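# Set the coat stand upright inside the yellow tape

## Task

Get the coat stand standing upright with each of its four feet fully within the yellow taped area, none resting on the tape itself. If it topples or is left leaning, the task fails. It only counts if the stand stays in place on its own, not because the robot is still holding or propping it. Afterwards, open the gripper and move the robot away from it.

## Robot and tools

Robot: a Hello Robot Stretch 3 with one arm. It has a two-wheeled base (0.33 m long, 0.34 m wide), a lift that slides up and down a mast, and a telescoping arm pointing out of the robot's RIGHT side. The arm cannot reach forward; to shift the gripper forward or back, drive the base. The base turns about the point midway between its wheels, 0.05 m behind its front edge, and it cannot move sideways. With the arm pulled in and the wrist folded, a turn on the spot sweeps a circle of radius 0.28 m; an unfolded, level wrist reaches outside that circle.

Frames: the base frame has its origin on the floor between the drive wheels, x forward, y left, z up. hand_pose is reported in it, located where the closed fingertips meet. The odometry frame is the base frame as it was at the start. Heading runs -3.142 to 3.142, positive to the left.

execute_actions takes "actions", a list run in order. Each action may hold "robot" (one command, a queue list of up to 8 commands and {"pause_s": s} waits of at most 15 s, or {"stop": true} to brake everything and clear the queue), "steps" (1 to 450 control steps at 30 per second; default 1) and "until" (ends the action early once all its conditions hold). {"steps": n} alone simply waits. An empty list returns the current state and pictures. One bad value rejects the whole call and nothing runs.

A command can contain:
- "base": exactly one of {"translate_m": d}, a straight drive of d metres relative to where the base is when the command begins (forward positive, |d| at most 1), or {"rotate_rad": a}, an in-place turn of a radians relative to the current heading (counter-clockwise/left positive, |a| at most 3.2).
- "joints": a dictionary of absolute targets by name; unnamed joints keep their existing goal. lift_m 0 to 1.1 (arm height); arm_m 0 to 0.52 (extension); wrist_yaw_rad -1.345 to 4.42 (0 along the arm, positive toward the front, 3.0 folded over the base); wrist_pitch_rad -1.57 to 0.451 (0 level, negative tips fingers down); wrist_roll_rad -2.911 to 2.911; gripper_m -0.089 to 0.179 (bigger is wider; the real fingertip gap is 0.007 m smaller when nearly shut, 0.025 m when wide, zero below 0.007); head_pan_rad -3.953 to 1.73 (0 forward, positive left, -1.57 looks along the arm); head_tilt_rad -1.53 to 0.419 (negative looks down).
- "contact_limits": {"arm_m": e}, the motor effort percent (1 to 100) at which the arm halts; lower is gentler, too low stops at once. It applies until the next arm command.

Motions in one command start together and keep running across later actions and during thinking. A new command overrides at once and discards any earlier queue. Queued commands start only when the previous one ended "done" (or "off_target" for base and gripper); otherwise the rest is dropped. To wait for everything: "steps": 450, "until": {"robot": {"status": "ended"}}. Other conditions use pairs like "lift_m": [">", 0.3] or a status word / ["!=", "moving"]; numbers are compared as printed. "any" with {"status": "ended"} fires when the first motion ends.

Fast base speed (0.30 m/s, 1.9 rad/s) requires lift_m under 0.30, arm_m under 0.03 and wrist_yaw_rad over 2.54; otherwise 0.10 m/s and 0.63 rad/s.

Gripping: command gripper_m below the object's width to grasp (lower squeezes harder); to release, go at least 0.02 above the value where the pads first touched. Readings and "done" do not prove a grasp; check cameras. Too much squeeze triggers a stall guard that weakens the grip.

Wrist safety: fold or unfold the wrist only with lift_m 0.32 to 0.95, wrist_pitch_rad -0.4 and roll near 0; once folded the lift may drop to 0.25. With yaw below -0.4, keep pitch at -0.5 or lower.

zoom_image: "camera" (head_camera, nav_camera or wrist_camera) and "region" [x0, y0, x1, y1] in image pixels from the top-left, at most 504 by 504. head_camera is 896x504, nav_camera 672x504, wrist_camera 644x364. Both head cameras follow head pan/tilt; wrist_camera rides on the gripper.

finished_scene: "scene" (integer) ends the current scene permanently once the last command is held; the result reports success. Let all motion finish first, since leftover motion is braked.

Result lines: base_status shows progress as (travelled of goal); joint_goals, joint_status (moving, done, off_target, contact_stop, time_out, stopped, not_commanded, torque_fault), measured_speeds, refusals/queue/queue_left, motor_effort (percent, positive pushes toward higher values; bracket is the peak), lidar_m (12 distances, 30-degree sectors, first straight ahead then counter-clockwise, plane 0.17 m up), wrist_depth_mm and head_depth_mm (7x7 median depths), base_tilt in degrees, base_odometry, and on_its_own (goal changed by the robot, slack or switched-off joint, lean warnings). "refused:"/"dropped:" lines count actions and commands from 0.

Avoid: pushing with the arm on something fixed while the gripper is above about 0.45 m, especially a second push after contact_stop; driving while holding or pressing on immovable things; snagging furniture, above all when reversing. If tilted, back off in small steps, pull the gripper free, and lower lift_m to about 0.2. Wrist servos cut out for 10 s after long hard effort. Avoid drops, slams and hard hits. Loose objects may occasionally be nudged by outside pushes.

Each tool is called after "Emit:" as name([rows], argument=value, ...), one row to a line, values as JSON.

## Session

Emit:
execute_actions([
  {"robot":{"joints":{"head_tilt_rad":-0.7,"wrist_pitch_rad":-0.4}},"steps":40},
])

Scene clock: 1.33 s.
robot.base_odometry: x=+0.000 y=+0.000 heading=+0.000 (m, m, rad; robot's odometry frame)
robot.turned_by_wheels: +0.000 (rad since the last result)
robot.turned_by_imu: +0.000 (rad since the last result)
robot.base_tilt: forward=+0.1 right=-1.9 (deg)
robot.lidar_m: 0.96 2.41 1.55 1.60 1.89 1.19 1.45 1.16 1.91 1.88 2.04 2.73
robot.head_depth_mm: 2595 2443 2620 2111 1673 1386 1181 / 2332 2418 2604 2031 1631 1363 1193 / 2655 2531 2726 2127 1595 1393 1193 / 2687 2566 2737 2119 1687 1398 1195 / 2738 2595 2786 2131 1689 1403 1192 / 2863 3203 2908 2136 1701 1402 1194 / 2961 3277 2925 2153 1696 1412 1196
robot.base_status: not_commanded
robot.joint_positions: lift_m=+0.378 arm_m=+0.002 wrist_yaw_rad=+3.021 wrist_pitch_rad=-0.423 wrist_roll_rad=-0.018 gripper_m=+0.037 head_pan_rad=-0.012 head_tilt_rad=-0.691
robot.joint_goals: lift_m=+0.378 arm_m=+0.002 wrist_yaw_rad=+3.021 wrist_pitch_rad=-0.400 wrist_roll_rad=-0.018 gripper_m=+0.037 head_pan_rad=-0.012 head_tilt_rad=-0.700
robot.joint_status: lift_m=not_commanded arm_m=not_commanded wrist_yaw_rad=not_commanded wrist_pitch_rad=done wrist_roll_rad=not_commanded gripper_m=not_commanded head_pan_rad=not_commanded head_tilt_rad=done
robot.measured_speeds: translate_m=+0.000 rotate_rad=+0.000 lift_m=+0.000 arm_m=+0.000 wrist_yaw_rad=+0.000 wrist_pitch_rad=+0.000 wrist_roll_rad=+0.000 head_pan_rad=+0.000 head_tilt_rad=+0.000
robot: refusals=0 queue=done queue_left=0
robot.motor_effort: left_wheel=+0(1) right_wheel=+0(0) lift_m=+44(45) arm_m=+0(0) wrist_yaw_rad=+0(0) wrist_pitch_rad=+11(12) wrist_roll_rad=+0(0) gripper_m=+0(0) head_pan_rad=+0(0) head_tilt_rad=-4(39) (%)
robot.hand_pose: x=+0.0056 y=+0.0753 z=+0.3896 quat_wxyz=(+0.189, +0.692, +0.109, +0.688) (m; robot's base frame)
robot.wrist_depth_mm: - - - - - - - / - - - - - - - / - - - - - - - / 844 895 900 895 866 920 899 / 724 727 - 746 794 749 742 / 626 631 - 618 - 619 630 / 547 550 - 557 538 547 540
pictures: head_camera (sideways: a quarter turn clockwise sets it upright), nav_camera (sideways: a quarter turn counterclockwise sets it upright), wrist_camera
camera_calibration (this result's frames):
head_camera: T_world_to_cam=[[-0.610634, -0.0190031, -0.791685, 1.05268], [-0.0485616, 0.998729, 0.0134832, -0.0176641], [0.790423, 0.0466788, -0.610781, 0.747506], [0, 0, 0, 1]] pos_world=[0.0511, 0.00275319, 1.29019]
nav_camera: T_world_to_cam=[[0.675134, 0.016159, 0.737519, -0.925608], [-0.0155574, -0.999226, 0.0361344, 0.00311723], [0.737531, -0.0358695, -0.67436, 0.830022], [0, 0, 0, 1]] pos_world=[0.0127904, 0.0478441, 1.24227]
wrist_camera: T_world_to_cam=[[0.998302, -0.055942, 0.0162549, 0.000205274], [-0.0197741, -0.587862, -0.80872, 0.389024], [0.054797, 0.807025, -0.587969, 0.329639], [0, 0, 0, 1]] pos_world=[-0.0105756, -0.0373233, 0.508425]
Images, in order (width x height): head_camera 896x504, nav_camera 672x504, wrist_camera 644x364.

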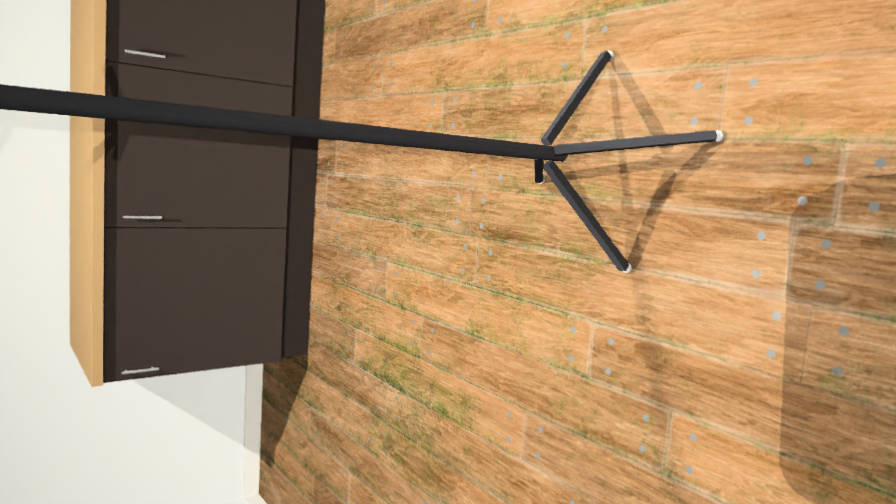

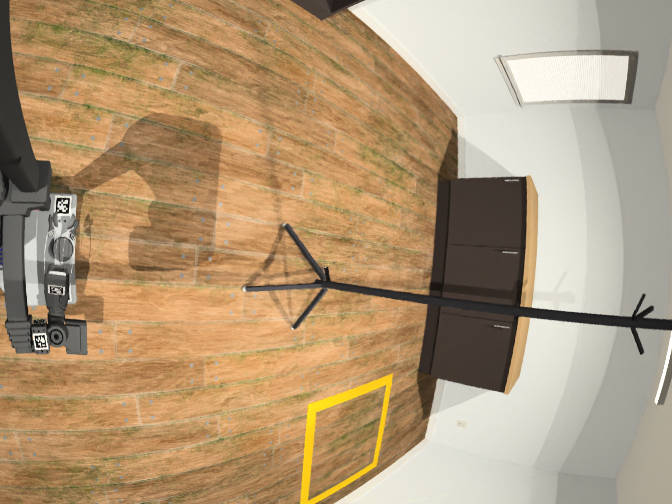

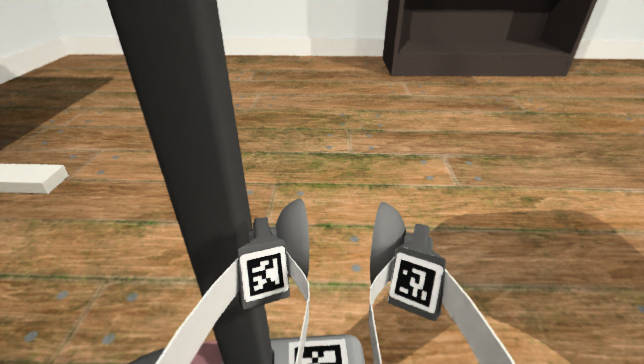

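Emit:
execute_actions([
  {"robot":[{"base":{"rotate_rad":-0.7}},{"base":{"translate_m":0.575}},{"base":{"rotate_rad":2.65},"joints":{"wrist_yaw_rad":0,"gripper_m":0.17,"head_pan_rad":-1.9,"head_tilt_rad":-1}},{"joints":{"wrist_pitch_rad":0,"lift_m":0.27,"arm_m":0.15}}],"steps":450},
  {"steps":200,"until":{"robot":{"status":"ended"}}},
])

Scene clock: 22.47 s.
robot.base_odometry: x=+0.440 y=-0.370 heading=+1.950 (m, m, rad; robot's odometry frame)
robot.turned_by_wheels: +1.950 (rad since the last result)
robot.turned_by_imu: +1.927 (rad since the last result)
robot.base_tilt: forward=+0.0 right=-1.9 (deg)
robot.lidar_m: 2.23 1.75 1.51 1.98 1.64 1.58 1.62 2.13 2.22 0.54 2.30 1.86
robot.head_depth_mm: 1934 2153 1804 1553 1364 1210 1090 / 1995 2178 1806 1556 1364 1218 1136 / 2017 2178 1811 1566 1365 1234 - / 2076 2194 1837 1581 1354 1184 1129 / 2127 2195 1796 1522 1358 1219 1101 / 601 2055 1808 1586 1353 1234 1109 / 2548 2242 1856 1595 1395 1237 1106
robot.base_status: done (rotate_rad +2.6499 of +2.6500)
robot.joint_positions: lift_m=+0.271 arm_m=+0.150 wrist_yaw_rad=+0.002 wrist_pitch_rad=-0.025 wrist_roll_rad=-0.018 gripper_m=+0.170 head_pan_rad=-1.893 head_tilt_rad=-0.988
robot.joint_goals: lift_m=+0.270 arm_m=+0.150 wrist_yaw_rad=+0.000 wrist_pitch_rad=+0.000 wrist_roll_rad=-0.018 gripper_m=+0.170 head_pan_rad=-1.900 head_tilt_rad=-1.000
robot.joint_status: lift_m=done arm_m=done wrist_yaw_rad=done wrist_pitch_rad=done wrist_roll_rad=not_commanded gripper_m=done head_pan_rad=done head_tilt_rad=done
robot.measured_speeds: translate_m=+0.000 rotate_rad=+0.000 lift_m=+0.000 arm_m=+0.000 wrist_yaw_rad=+0.000 wrist_pitch_rad=+0.000 wrist_roll_rad=+0.000 head_pan_rad=+0.000 head_tilt_rad=+0.000
robot: refusals=0 queue=done queue_left=0
robot.motor_effort: left_wheel=-3(7) right_wheel=+3(10) lift_m=+24(45) arm_m=+5(5) wrist_yaw_rad=-2(3) wrist_pitch_rad=+12(10) wrist_roll_rad=+0(0) gripper_m=+0(83) head_pan_rad=-3(37) head_tilt_rad=-6(31) (%)
robot.hand_pose: x=-0.0209 y=-0.5502 z=+0.3788 quat_wxyz=(+0.714, +0.010, -0.700, -0.008) (m; robot's base frame)
robot.wrist_depth_mm: - - - - - - - / - - - - - - - / - - - - - - - / - - - - - - - / - - - - - - - / 853 821 887 818 899 915 999 / 657 678 679 314 668 704 638
pictures: head_camera (sideways: a quarter turn clockwise sets it upright), nav_camera (sideways: a quarter turn counterclockwise sets it upright), wrist_camera
camera_calibration (this result's frames):
head_camera: T_world_to_cam=[[0.233441, 0.781542, -0.578531, 0.769764], [0.96369, -0.265275, 0.0304937, -0.0459761], [-0.129638, -0.564643, -0.81509, 1.01883], [0, 0, 0, 1]] pos_world=[-0.00330917, -0.0385239, 1.27717]
nav_camera: T_world_to_cam=[[-0.249953, -0.82438, 0.507859, -0.620732], [-0.950049, 0.310052, 0.0357056, 0.00938982], [-0.186898, -0.473566, -0.8607, 1.07796], [0, 0, 0, 1]] pos_world=[0.0552349, -0.00414643, 1.24271]
wrist_camera: T_world_to_cam=[[-0.997652, -0.0555622, 0.0400383, -0.0586222], [-0.0516364, 0.226228, -0.972705, 0.521511], [0.0449878, -0.972488, -0.228566, -0.285922], [0, 0, 0, 1]] pos_world=[-0.0186926, -0.399293, 0.444271]
Images, in order (width x height): head_camera 896x504, nav_camera 672x504, wrist_camera 644x364.

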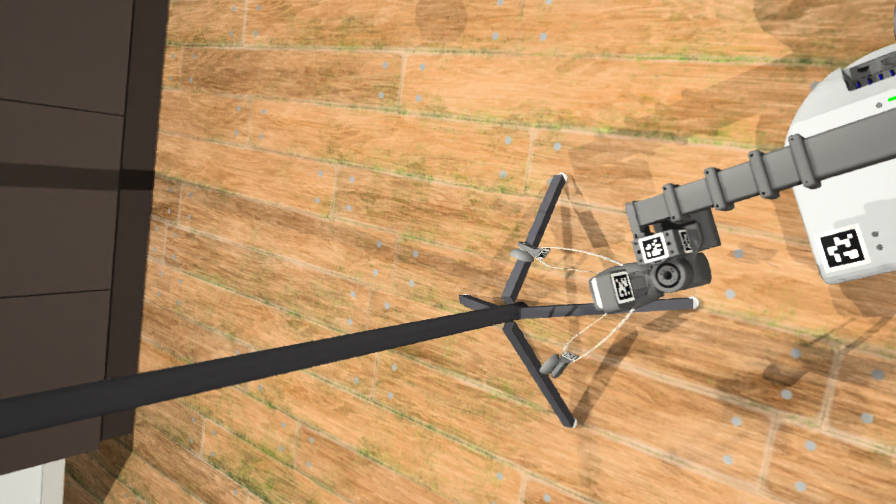

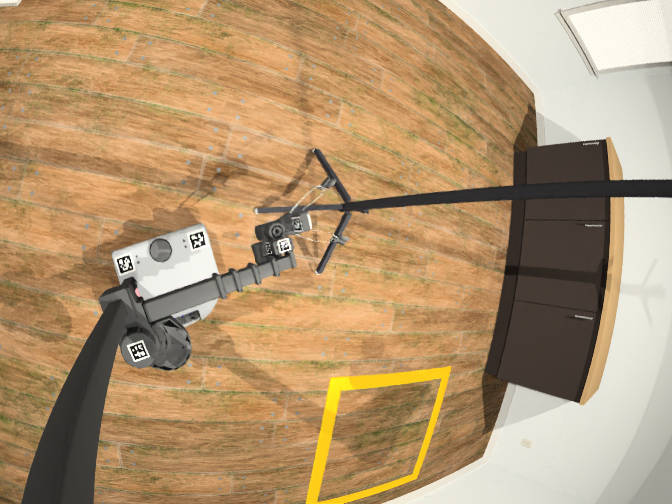

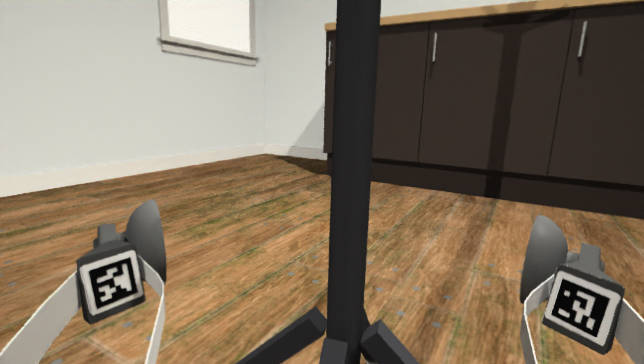

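Emit:
execute_actions([
  {"robot":[{"joints":{"arm_m":0.31}},{"joints":{"gripper_m":-0.04}},{"base":{"translate_m":-1}}],"steps":450},
  {"steps":200,"until":{"robot":{"status":"ended"}}},
])

Scene clock: 41.37 s.
robot.base_odometry: x=+0.811 y=-1.299 heading=+1.950 (m, m, rad; robot's odometry frame)
robot.turned_by_wheels: +0.000 (rad since the last result)
robot.turned_by_imu: -0.001 (rad since the last result)
robot.base_tilt: forward=+0.1 right=-1.8 (deg)
robot.lidar_m: 2.80 2.04 2.03 1.05 0.73 0.69 0.71 0.94 1.79 0.55 2.39 2.76
robot.head_depth_mm: 2078 2158 1807 1552 1359 1205 1089 / 2141 2172 1804 1556 1367 1216 1138 / 2139 2188 1807 1563 1367 1235 - / 1654 2005 1832 1567 1346 1221 1133 / 1683 2037 1846 1575 1332 1223 1101 / 1724 1958 1752 1545 1350 1227 1104 / 599 2041 1851 1591 1390 1234 1107
robot.base_status: done (translate_m -1.0000 of -1.0000)
robot.joint_positions: lift_m=+0.270 arm_m=+0.310 wrist_yaw_rad=+0.175 wrist_pitch_rad=-0.025 wrist_roll_rad=-0.017 gripper_m=-0.030 head_pan_rad=-1.895 head_tilt_rad=-0.991
robot.joint_goals: lift_m=+0.270 arm_m=+0.310 wrist_yaw_rad=+0.167 wrist_pitch_rad=+0.000 wrist_roll_rad=-0.017 gripper_m=-0.031 head_pan_rad=-1.900 head_tilt_rad=-1.000
robot.joint_status: lift_m=done arm_m=done wrist_yaw_rad=done wrist_pitch_rad=done wrist_roll_rad=not_commanded gripper_m=done head_pan_rad=done head_tilt_rad=done
robot.measured_speeds: translate_m=+0.000 rotate_rad=+0.000 lift_m=+0.000 arm_m=+0.000 wrist_yaw_rad=+0.000 wrist_pitch_rad=+0.000 wrist_roll_rad=+0.000 head_pan_rad=+0.000 head_tilt_rad=+0.000
robot: refusals=0 queue=done queue_left=0
robot.on_its_own: wrist_yaw_rad is held at +0.167, not at your +0.000, by its stall guard, which is not easing now; gripper_m is held at -0.031, not at your -0.040, by its stall guard, which is not easing now
robot.motor_effort: left_wheel=+1(32) right_wheel=-3(75) lift_m=+29(30) arm_m=-2(5) wrist_yaw_rad=-7(71) wrist_pitch_rad=+12(16) wrist_roll_rad=-1(2) gripper_m=-21(100) head_pan_rad=-3(3) head_tilt_rad=-4(6) (%)
robot.hand_pose: x=+0.0232 y=-0.7067 z=+0.3787 quat_wxyz=(+0.711, +0.070, -0.697, +0.054) (m; robot's base frame)
robot.wrist_depth_mm: - - - 106 - - - / - - - 109 - - - / - - - 113 - - - / - - - 117 - - - / - - - 121 - - - / 852 850 880 124 - 915 944 / 685 679 676 131 696 690 703
pictures: head_camera (sideways: a quarter turn clockwise sets it upright), nav_camera (sideways: a quarter turn counterclockwise sets it upright), wrist_camera
camera_calibration (this result's frames):
head_camera: T_world_to_cam=[[0.235124, 0.782678, -0.576309, 0.766859], [0.963261, -0.266812, 0.0306395, -0.0461632], [-0.129785, -0.56234, -0.816657, 1.02087], [0, 0, 0, 1]] pos_world=[-0.003346, -0.0384456, 1.27706]
nav_camera: T_world_to_cam=[[-0.251639, -0.825309, 0.505512, -0.617665], [-0.94961, 0.311397, 0.035687, 0.00941156], [-0.186868, -0.471059, -0.862081, 1.07975], [0, 0, 0, 1]] pos_world=[0.0552798, -0.00406804, 1.24274]
wrist_camera: T_world_to_cam=[[-0.973186, -0.226712, 0.0388751, -0.144435], [-0.0887053, 0.213967, -0.972805, 0.551293], [0.212229, -0.950168, -0.22834, -0.4283], [0, 0, 0, 1]] pos_world=[-0.000761731, -0.557661, 0.444118]
Images, in order (width x height): head_camera 896x504, nav_camera 672x504, wrist_camera 644x364.

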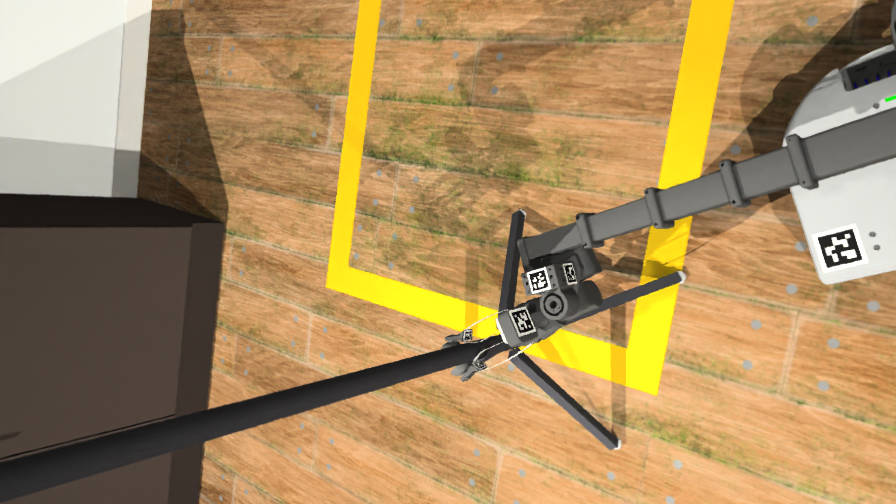

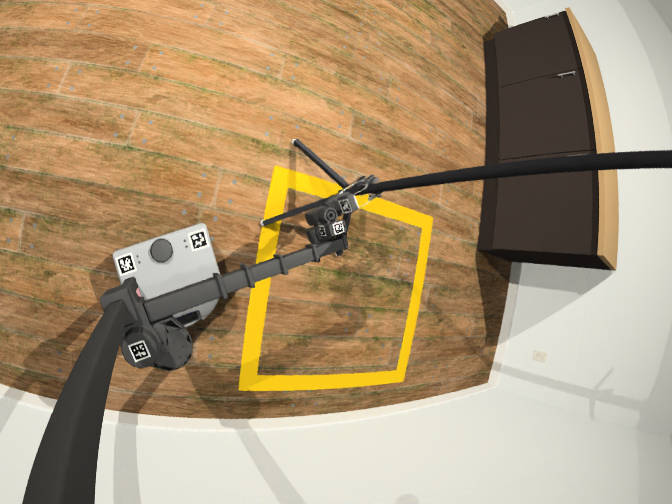

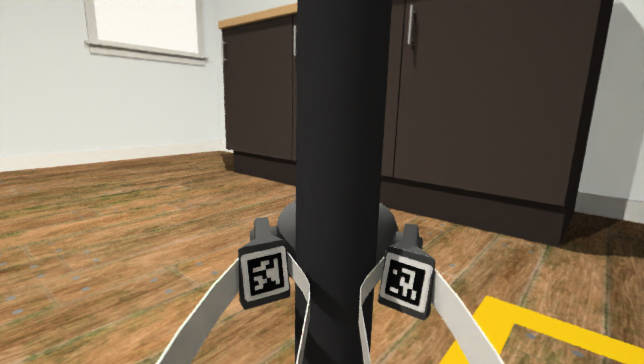

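Need 0.42 more; the wall is close.

Emit:
execute_actions([
  {"robot":[{"base":{"translate_m":-0.22}},{"base":{"rotate_rad":-0.3},"joints":{"head_pan_rad":-1.57}},{"joints":{"gripper_m":0.17}},{"joints":{"arm_m":0}}],"steps":450,"until":{"robot":{"status":"ended"}}},
])

Scene clock: 58.00 s.
robot.base_odometry: x=+0.893 y=-1.503 heading=+1.650 (m, m, rad; robot's odometry frame)
robot.turned_by_wheels: -0.300 (rad since the last result)
robot.turned_by_imu: -0.282 (rad since the last result)
robot.base_tilt: forward=+0.1 right=-1.9 (deg)
robot.lidar_m: 2.94 2.87 2.18 1.17 0.61 0.50 0.50 0.56 0.89 0.56 1.85 3.25
robot.head_depth_mm: 1990 2153 1792 1546 1357 1210 1089 / 2039 2175 1811 1560 1363 1213 - / 2087 2187 1816 1558 1368 1219 - / 1630 1748 1734 1484 1354 1243 1115 / 1596 1901 1822 1575 1357 1221 1100 / 1643 2031 1842 1574 1376 1229 1106 / 1692 2040 1849 1591 1386 1239 1110
robot.base_status: done (rotate_rad -0.2999 of -0.3000)
robot.joint_positions: lift_m=+0.270 arm_m=+0.002 wrist_yaw_rad=+0.307 wrist_pitch_rad=-0.024 wrist_roll_rad=-0.015 gripper_m=+0.170 head_pan_rad=-1.577 head_tilt_rad=-0.991
robot.joint_goals: lift_m=+0.270 arm_m=+0.000 wrist_yaw_rad=+0.305 wrist_pitch_rad=+0.000 wrist_roll_rad=-0.015 gripper_m=+0.170 head_pan_rad=-1.570 head_tilt_rad=-1.000
robot.joint_status: lift_m=done arm_m=done wrist_yaw_rad=done wrist_pitch_rad=done wrist_roll_rad=not_commanded gripper_m=done head_pan_rad=done head_tilt_rad=done
robot.measured_speeds: translate_m=+0.000 rotate_rad=+0.000 lift_m=+0.000 arm_m=+0.000 wrist_yaw_rad=+0.000 wrist_pitch_rad=+0.000 wrist_roll_rad=+0.000 head_pan_rad=+0.000 head_tilt_rad=+0.000
robot: refusals=0 queue=done queue_left=0
robot.on_its_own: wrist_yaw_rad is held at +0.305, not at your +0.000, by its stall guard, which is not easing now
robot.motor_effort: left_wheel=+1(42) right_wheel=-2(80) lift_m=+31(31) arm_m=-5(6) wrist_yaw_rad=-1(73) wrist_pitch_rad=+12(14) wrist_roll_rad=-1(1) gripper_m=+0(85) head_pan_rad=+3(28) head_tilt_rad=-4(5) (%)
robot.hand_pose: x=+0.0559 y=-0.3908 z=+0.3789 quat_wxyz=(+0.706, +0.116, -0.692, +0.100) (m; robot's base frame)
robot.wrist_depth_mm: - - - - - - - / - - - - - - - / - - - - - - - / - - - - - - - / - - - - - - - / 861 827 860 880 455 906 977 / 655 664 684 646 652 688 639
pictures: head_camera (sideways: a quarter turn clockwise sets it upright), nav_camera (sideways: a quarter turn counterclockwise sets it upright), wrist_camera
camera_calibration (this result's frames):
head_camera: T_world_to_cam=[[-0.0214318, 0.817007, -0.576229, 0.76832], [0.998387, 0.0478033, 0.0306447, -0.0463842], [0.0525826, -0.574643, -0.816713, 1.01983], [0, 0, 0, 1]] pos_world=[0.0091507, -0.0394689, 1.27706]
nav_camera: T_world_to_cam=[[0.0190769, -0.862658, 0.505428, -0.619207], [-0.999362, -0.0011915, 0.0356863, 0.00971593], [-0.0301828, -0.505787, -0.86213, 1.07886], [0, 0, 0, 1]] pos_world=[0.0540854, 0.0115215, 1.24274]
wrist_camera: T_world_to_cam=[[-0.935056, -0.352588, 0.0367761, -0.0915334], [-0.11384, 0.200405, -0.973077, 0.482986], [0.335725, -0.914068, -0.227528, -0.128137], [0, 0, 0, 1]] pos_world=[0.0124128, -0.246192, 0.444194]
Images, in order (width x height): head_camera 896x504, nav_camera 672x504, wrist_camera 644x364.

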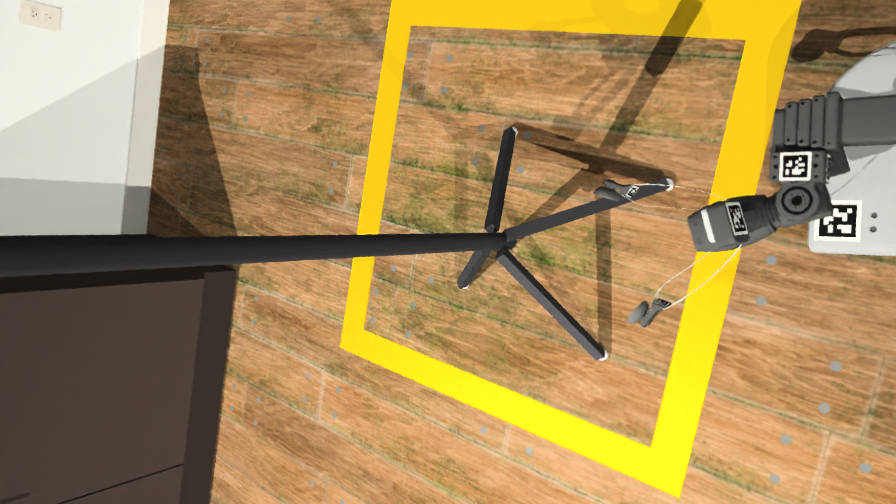

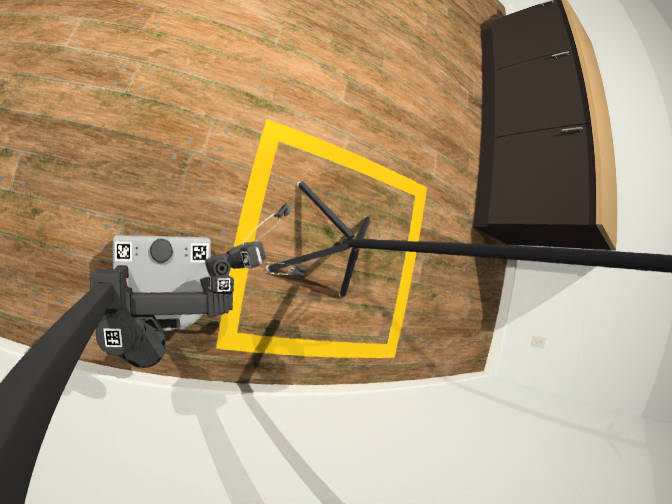

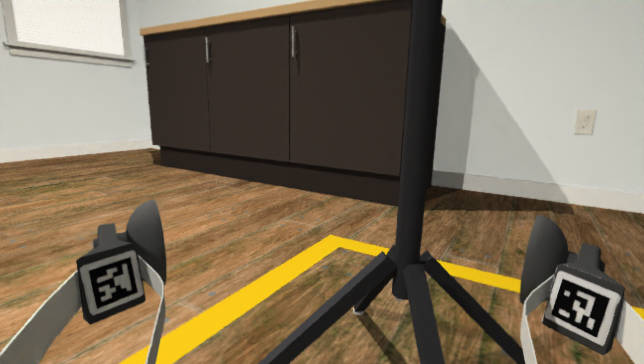

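Emit:
execute_actions([
  {"robot":{"base":{"translate_m":0.3},"joints":{"wrist_yaw_rad":1.3}},"steps":450,"until":{"robot":{"status":"ended"}}},
])

Emit:
finished_scene(scene=2)

Scene clock: 65.53 s.
robot.base_odometry: x=+0.869 y=-1.204 heading=+1.650 (m, m, rad; robot's odometry frame)
robot.turned_by_wheels: +0.000 (rad since the last result)
robot.turned_by_imu: +0.001 (rad since the last result)
robot.base_tilt: forward=+0.2 right=-2.0 (deg)
robot.lidar_m: 2.65 2.63 2.05 1.80 0.96 0.80 0.79 0.88 0.63 0.63 1.91 2.98
robot.head_depth_mm: 2039 2159 1752 1487 1331 1212 1088 / 2083 2156 1806 1556 1340 1211 - / 1624 1978 1819 1561 1344 1227 - / 1623 1910 1828 1561 1371 1224 1084 / 1655 2035 1826 1575 1377 1225 1101 / 1708 2039 1846 1578 1384 1234 1102 / 1753 2095 1868 1594 1398 1233 1108
robot.base_status: done (translate_m +0.3000 of +0.3000)
robot.joint_positions: lift_m=+0.270 arm_m=+0.002 wrist_yaw_rad=+1.297 wrist_pitch_rad=-0.024 wrist_roll_rad=-0.015 gripper_m=+0.170 head_pan_rad=-1.577 head_tilt_rad=-0.991
robot.joint_goals: lift_m=+0.270 arm_m=+0.000 wrist_yaw_rad=+1.300 wrist_pitch_rad=+0.000 wrist_roll_rad=-0.015 gripper_m=+0.170 head_pan_rad=-1.570 head_tilt_rad=-1.000
robot.joint_status: lift_m=done arm_m=done wrist_yaw_rad=done wrist_pitch_rad=done wrist_roll_rad=not_commanded gripper_m=done head_pan_rad=done head_tilt_rad=done
robot.measured_speeds: translate_m=+0.000 rotate_rad=+0.000 lift_m=+0.000 arm_m=+0.000 wrist_yaw_rad=+0.000 wrist_pitch_rad=+0.000 wrist_roll_rad=+0.000 head_pan_rad=+0.000 head_tilt_rad=+0.000
robot: refusals=0 queue=done queue_left=0
robot.motor_effort: left_wheel=+1(6) right_wheel=-2(3) lift_m=+31(31) arm_m=-4(5) wrist_yaw_rad=+2(4) wrist_pitch_rad=+12(12) wrist_roll_rad=-1(1) gripper_m=+0(0) head_pan_rad=+3(3) head_tilt_rad=-4(5) (%)
robot.hand_pose: x=+0.2247 y=-0.2163 z=+0.3789 quat_wxyz=(+0.573, +0.431, -0.554, +0.423) (m; robot's base frame)
robot.wrist_depth_mm: - - - - - - - / - - - - - - - / - - - - - - - / - - - - - - - / - - - - - - - / 903 842 877 890 906 909 952 / 638 674 685 679 688 695 624
pictures: head_camera (sideways: a quarter turn clockwise sets it upright), nav_camera (sideways: a quarter turn counterclockwise sets it upright), wrist_camera
camera_calibration (this result's frames):
head_camera: T_world_to_cam=[[-0.0214319, 0.817007, -0.576229, 0.76832], [0.998387, 0.0478034, 0.0306447, -0.0463842], [0.0525826, -0.574643, -0.816714, 1.01983], [0, 0, 0, 1]] pos_world=[0.0091507, -0.0394689, 1.27706]
nav_camera: T_world_to_cam=[[0.019077, -0.862658, 0.505428, -0.619207], [-0.999362, -0.00119162, 0.0356863, 0.00971593], [-0.0301828, -0.505787, -0.86213, 1.07886], [0, 0, 0, 1]] pos_world=[0.0540854, 0.0115215, 1.24274]
wrist_camera: T_world_to_cam=[[-0.218689, -0.975101, 0.0367763, -0.167799], [-0.23, 0.0148829, -0.973077, 0.453202], [0.948301, -0.22126, -0.227528, -0.0130865], [0, 0, 0, 1]] pos_world=[0.0799508, -0.173262, 0.444194]
Images, in order (width x height): head_camera 896x504, nav_camera 672x504, wrist_camera 644x364.

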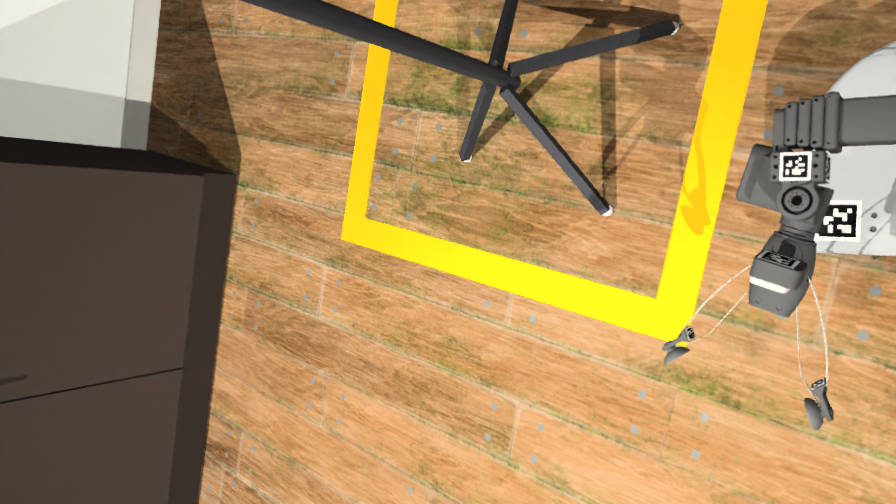

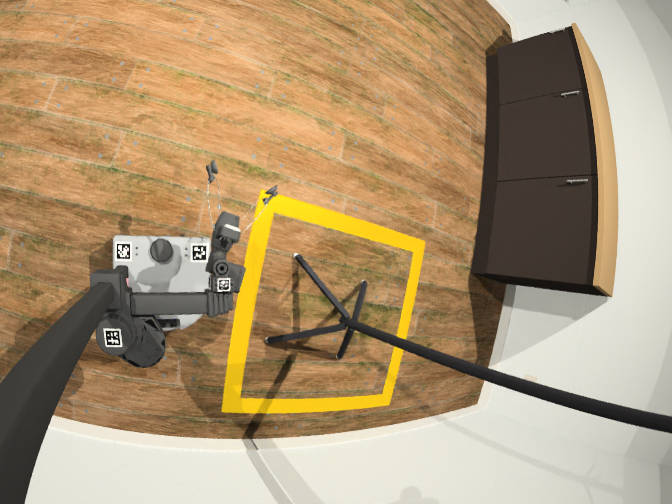

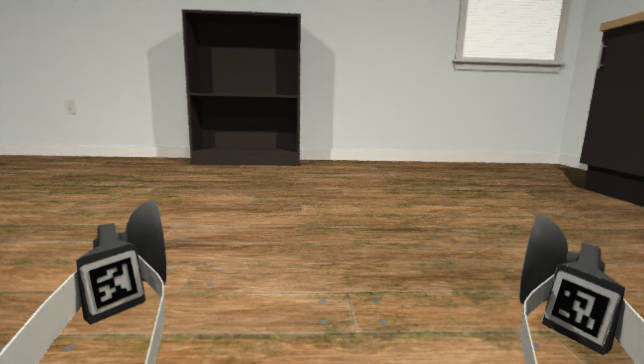

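The scene is finished: the task was done.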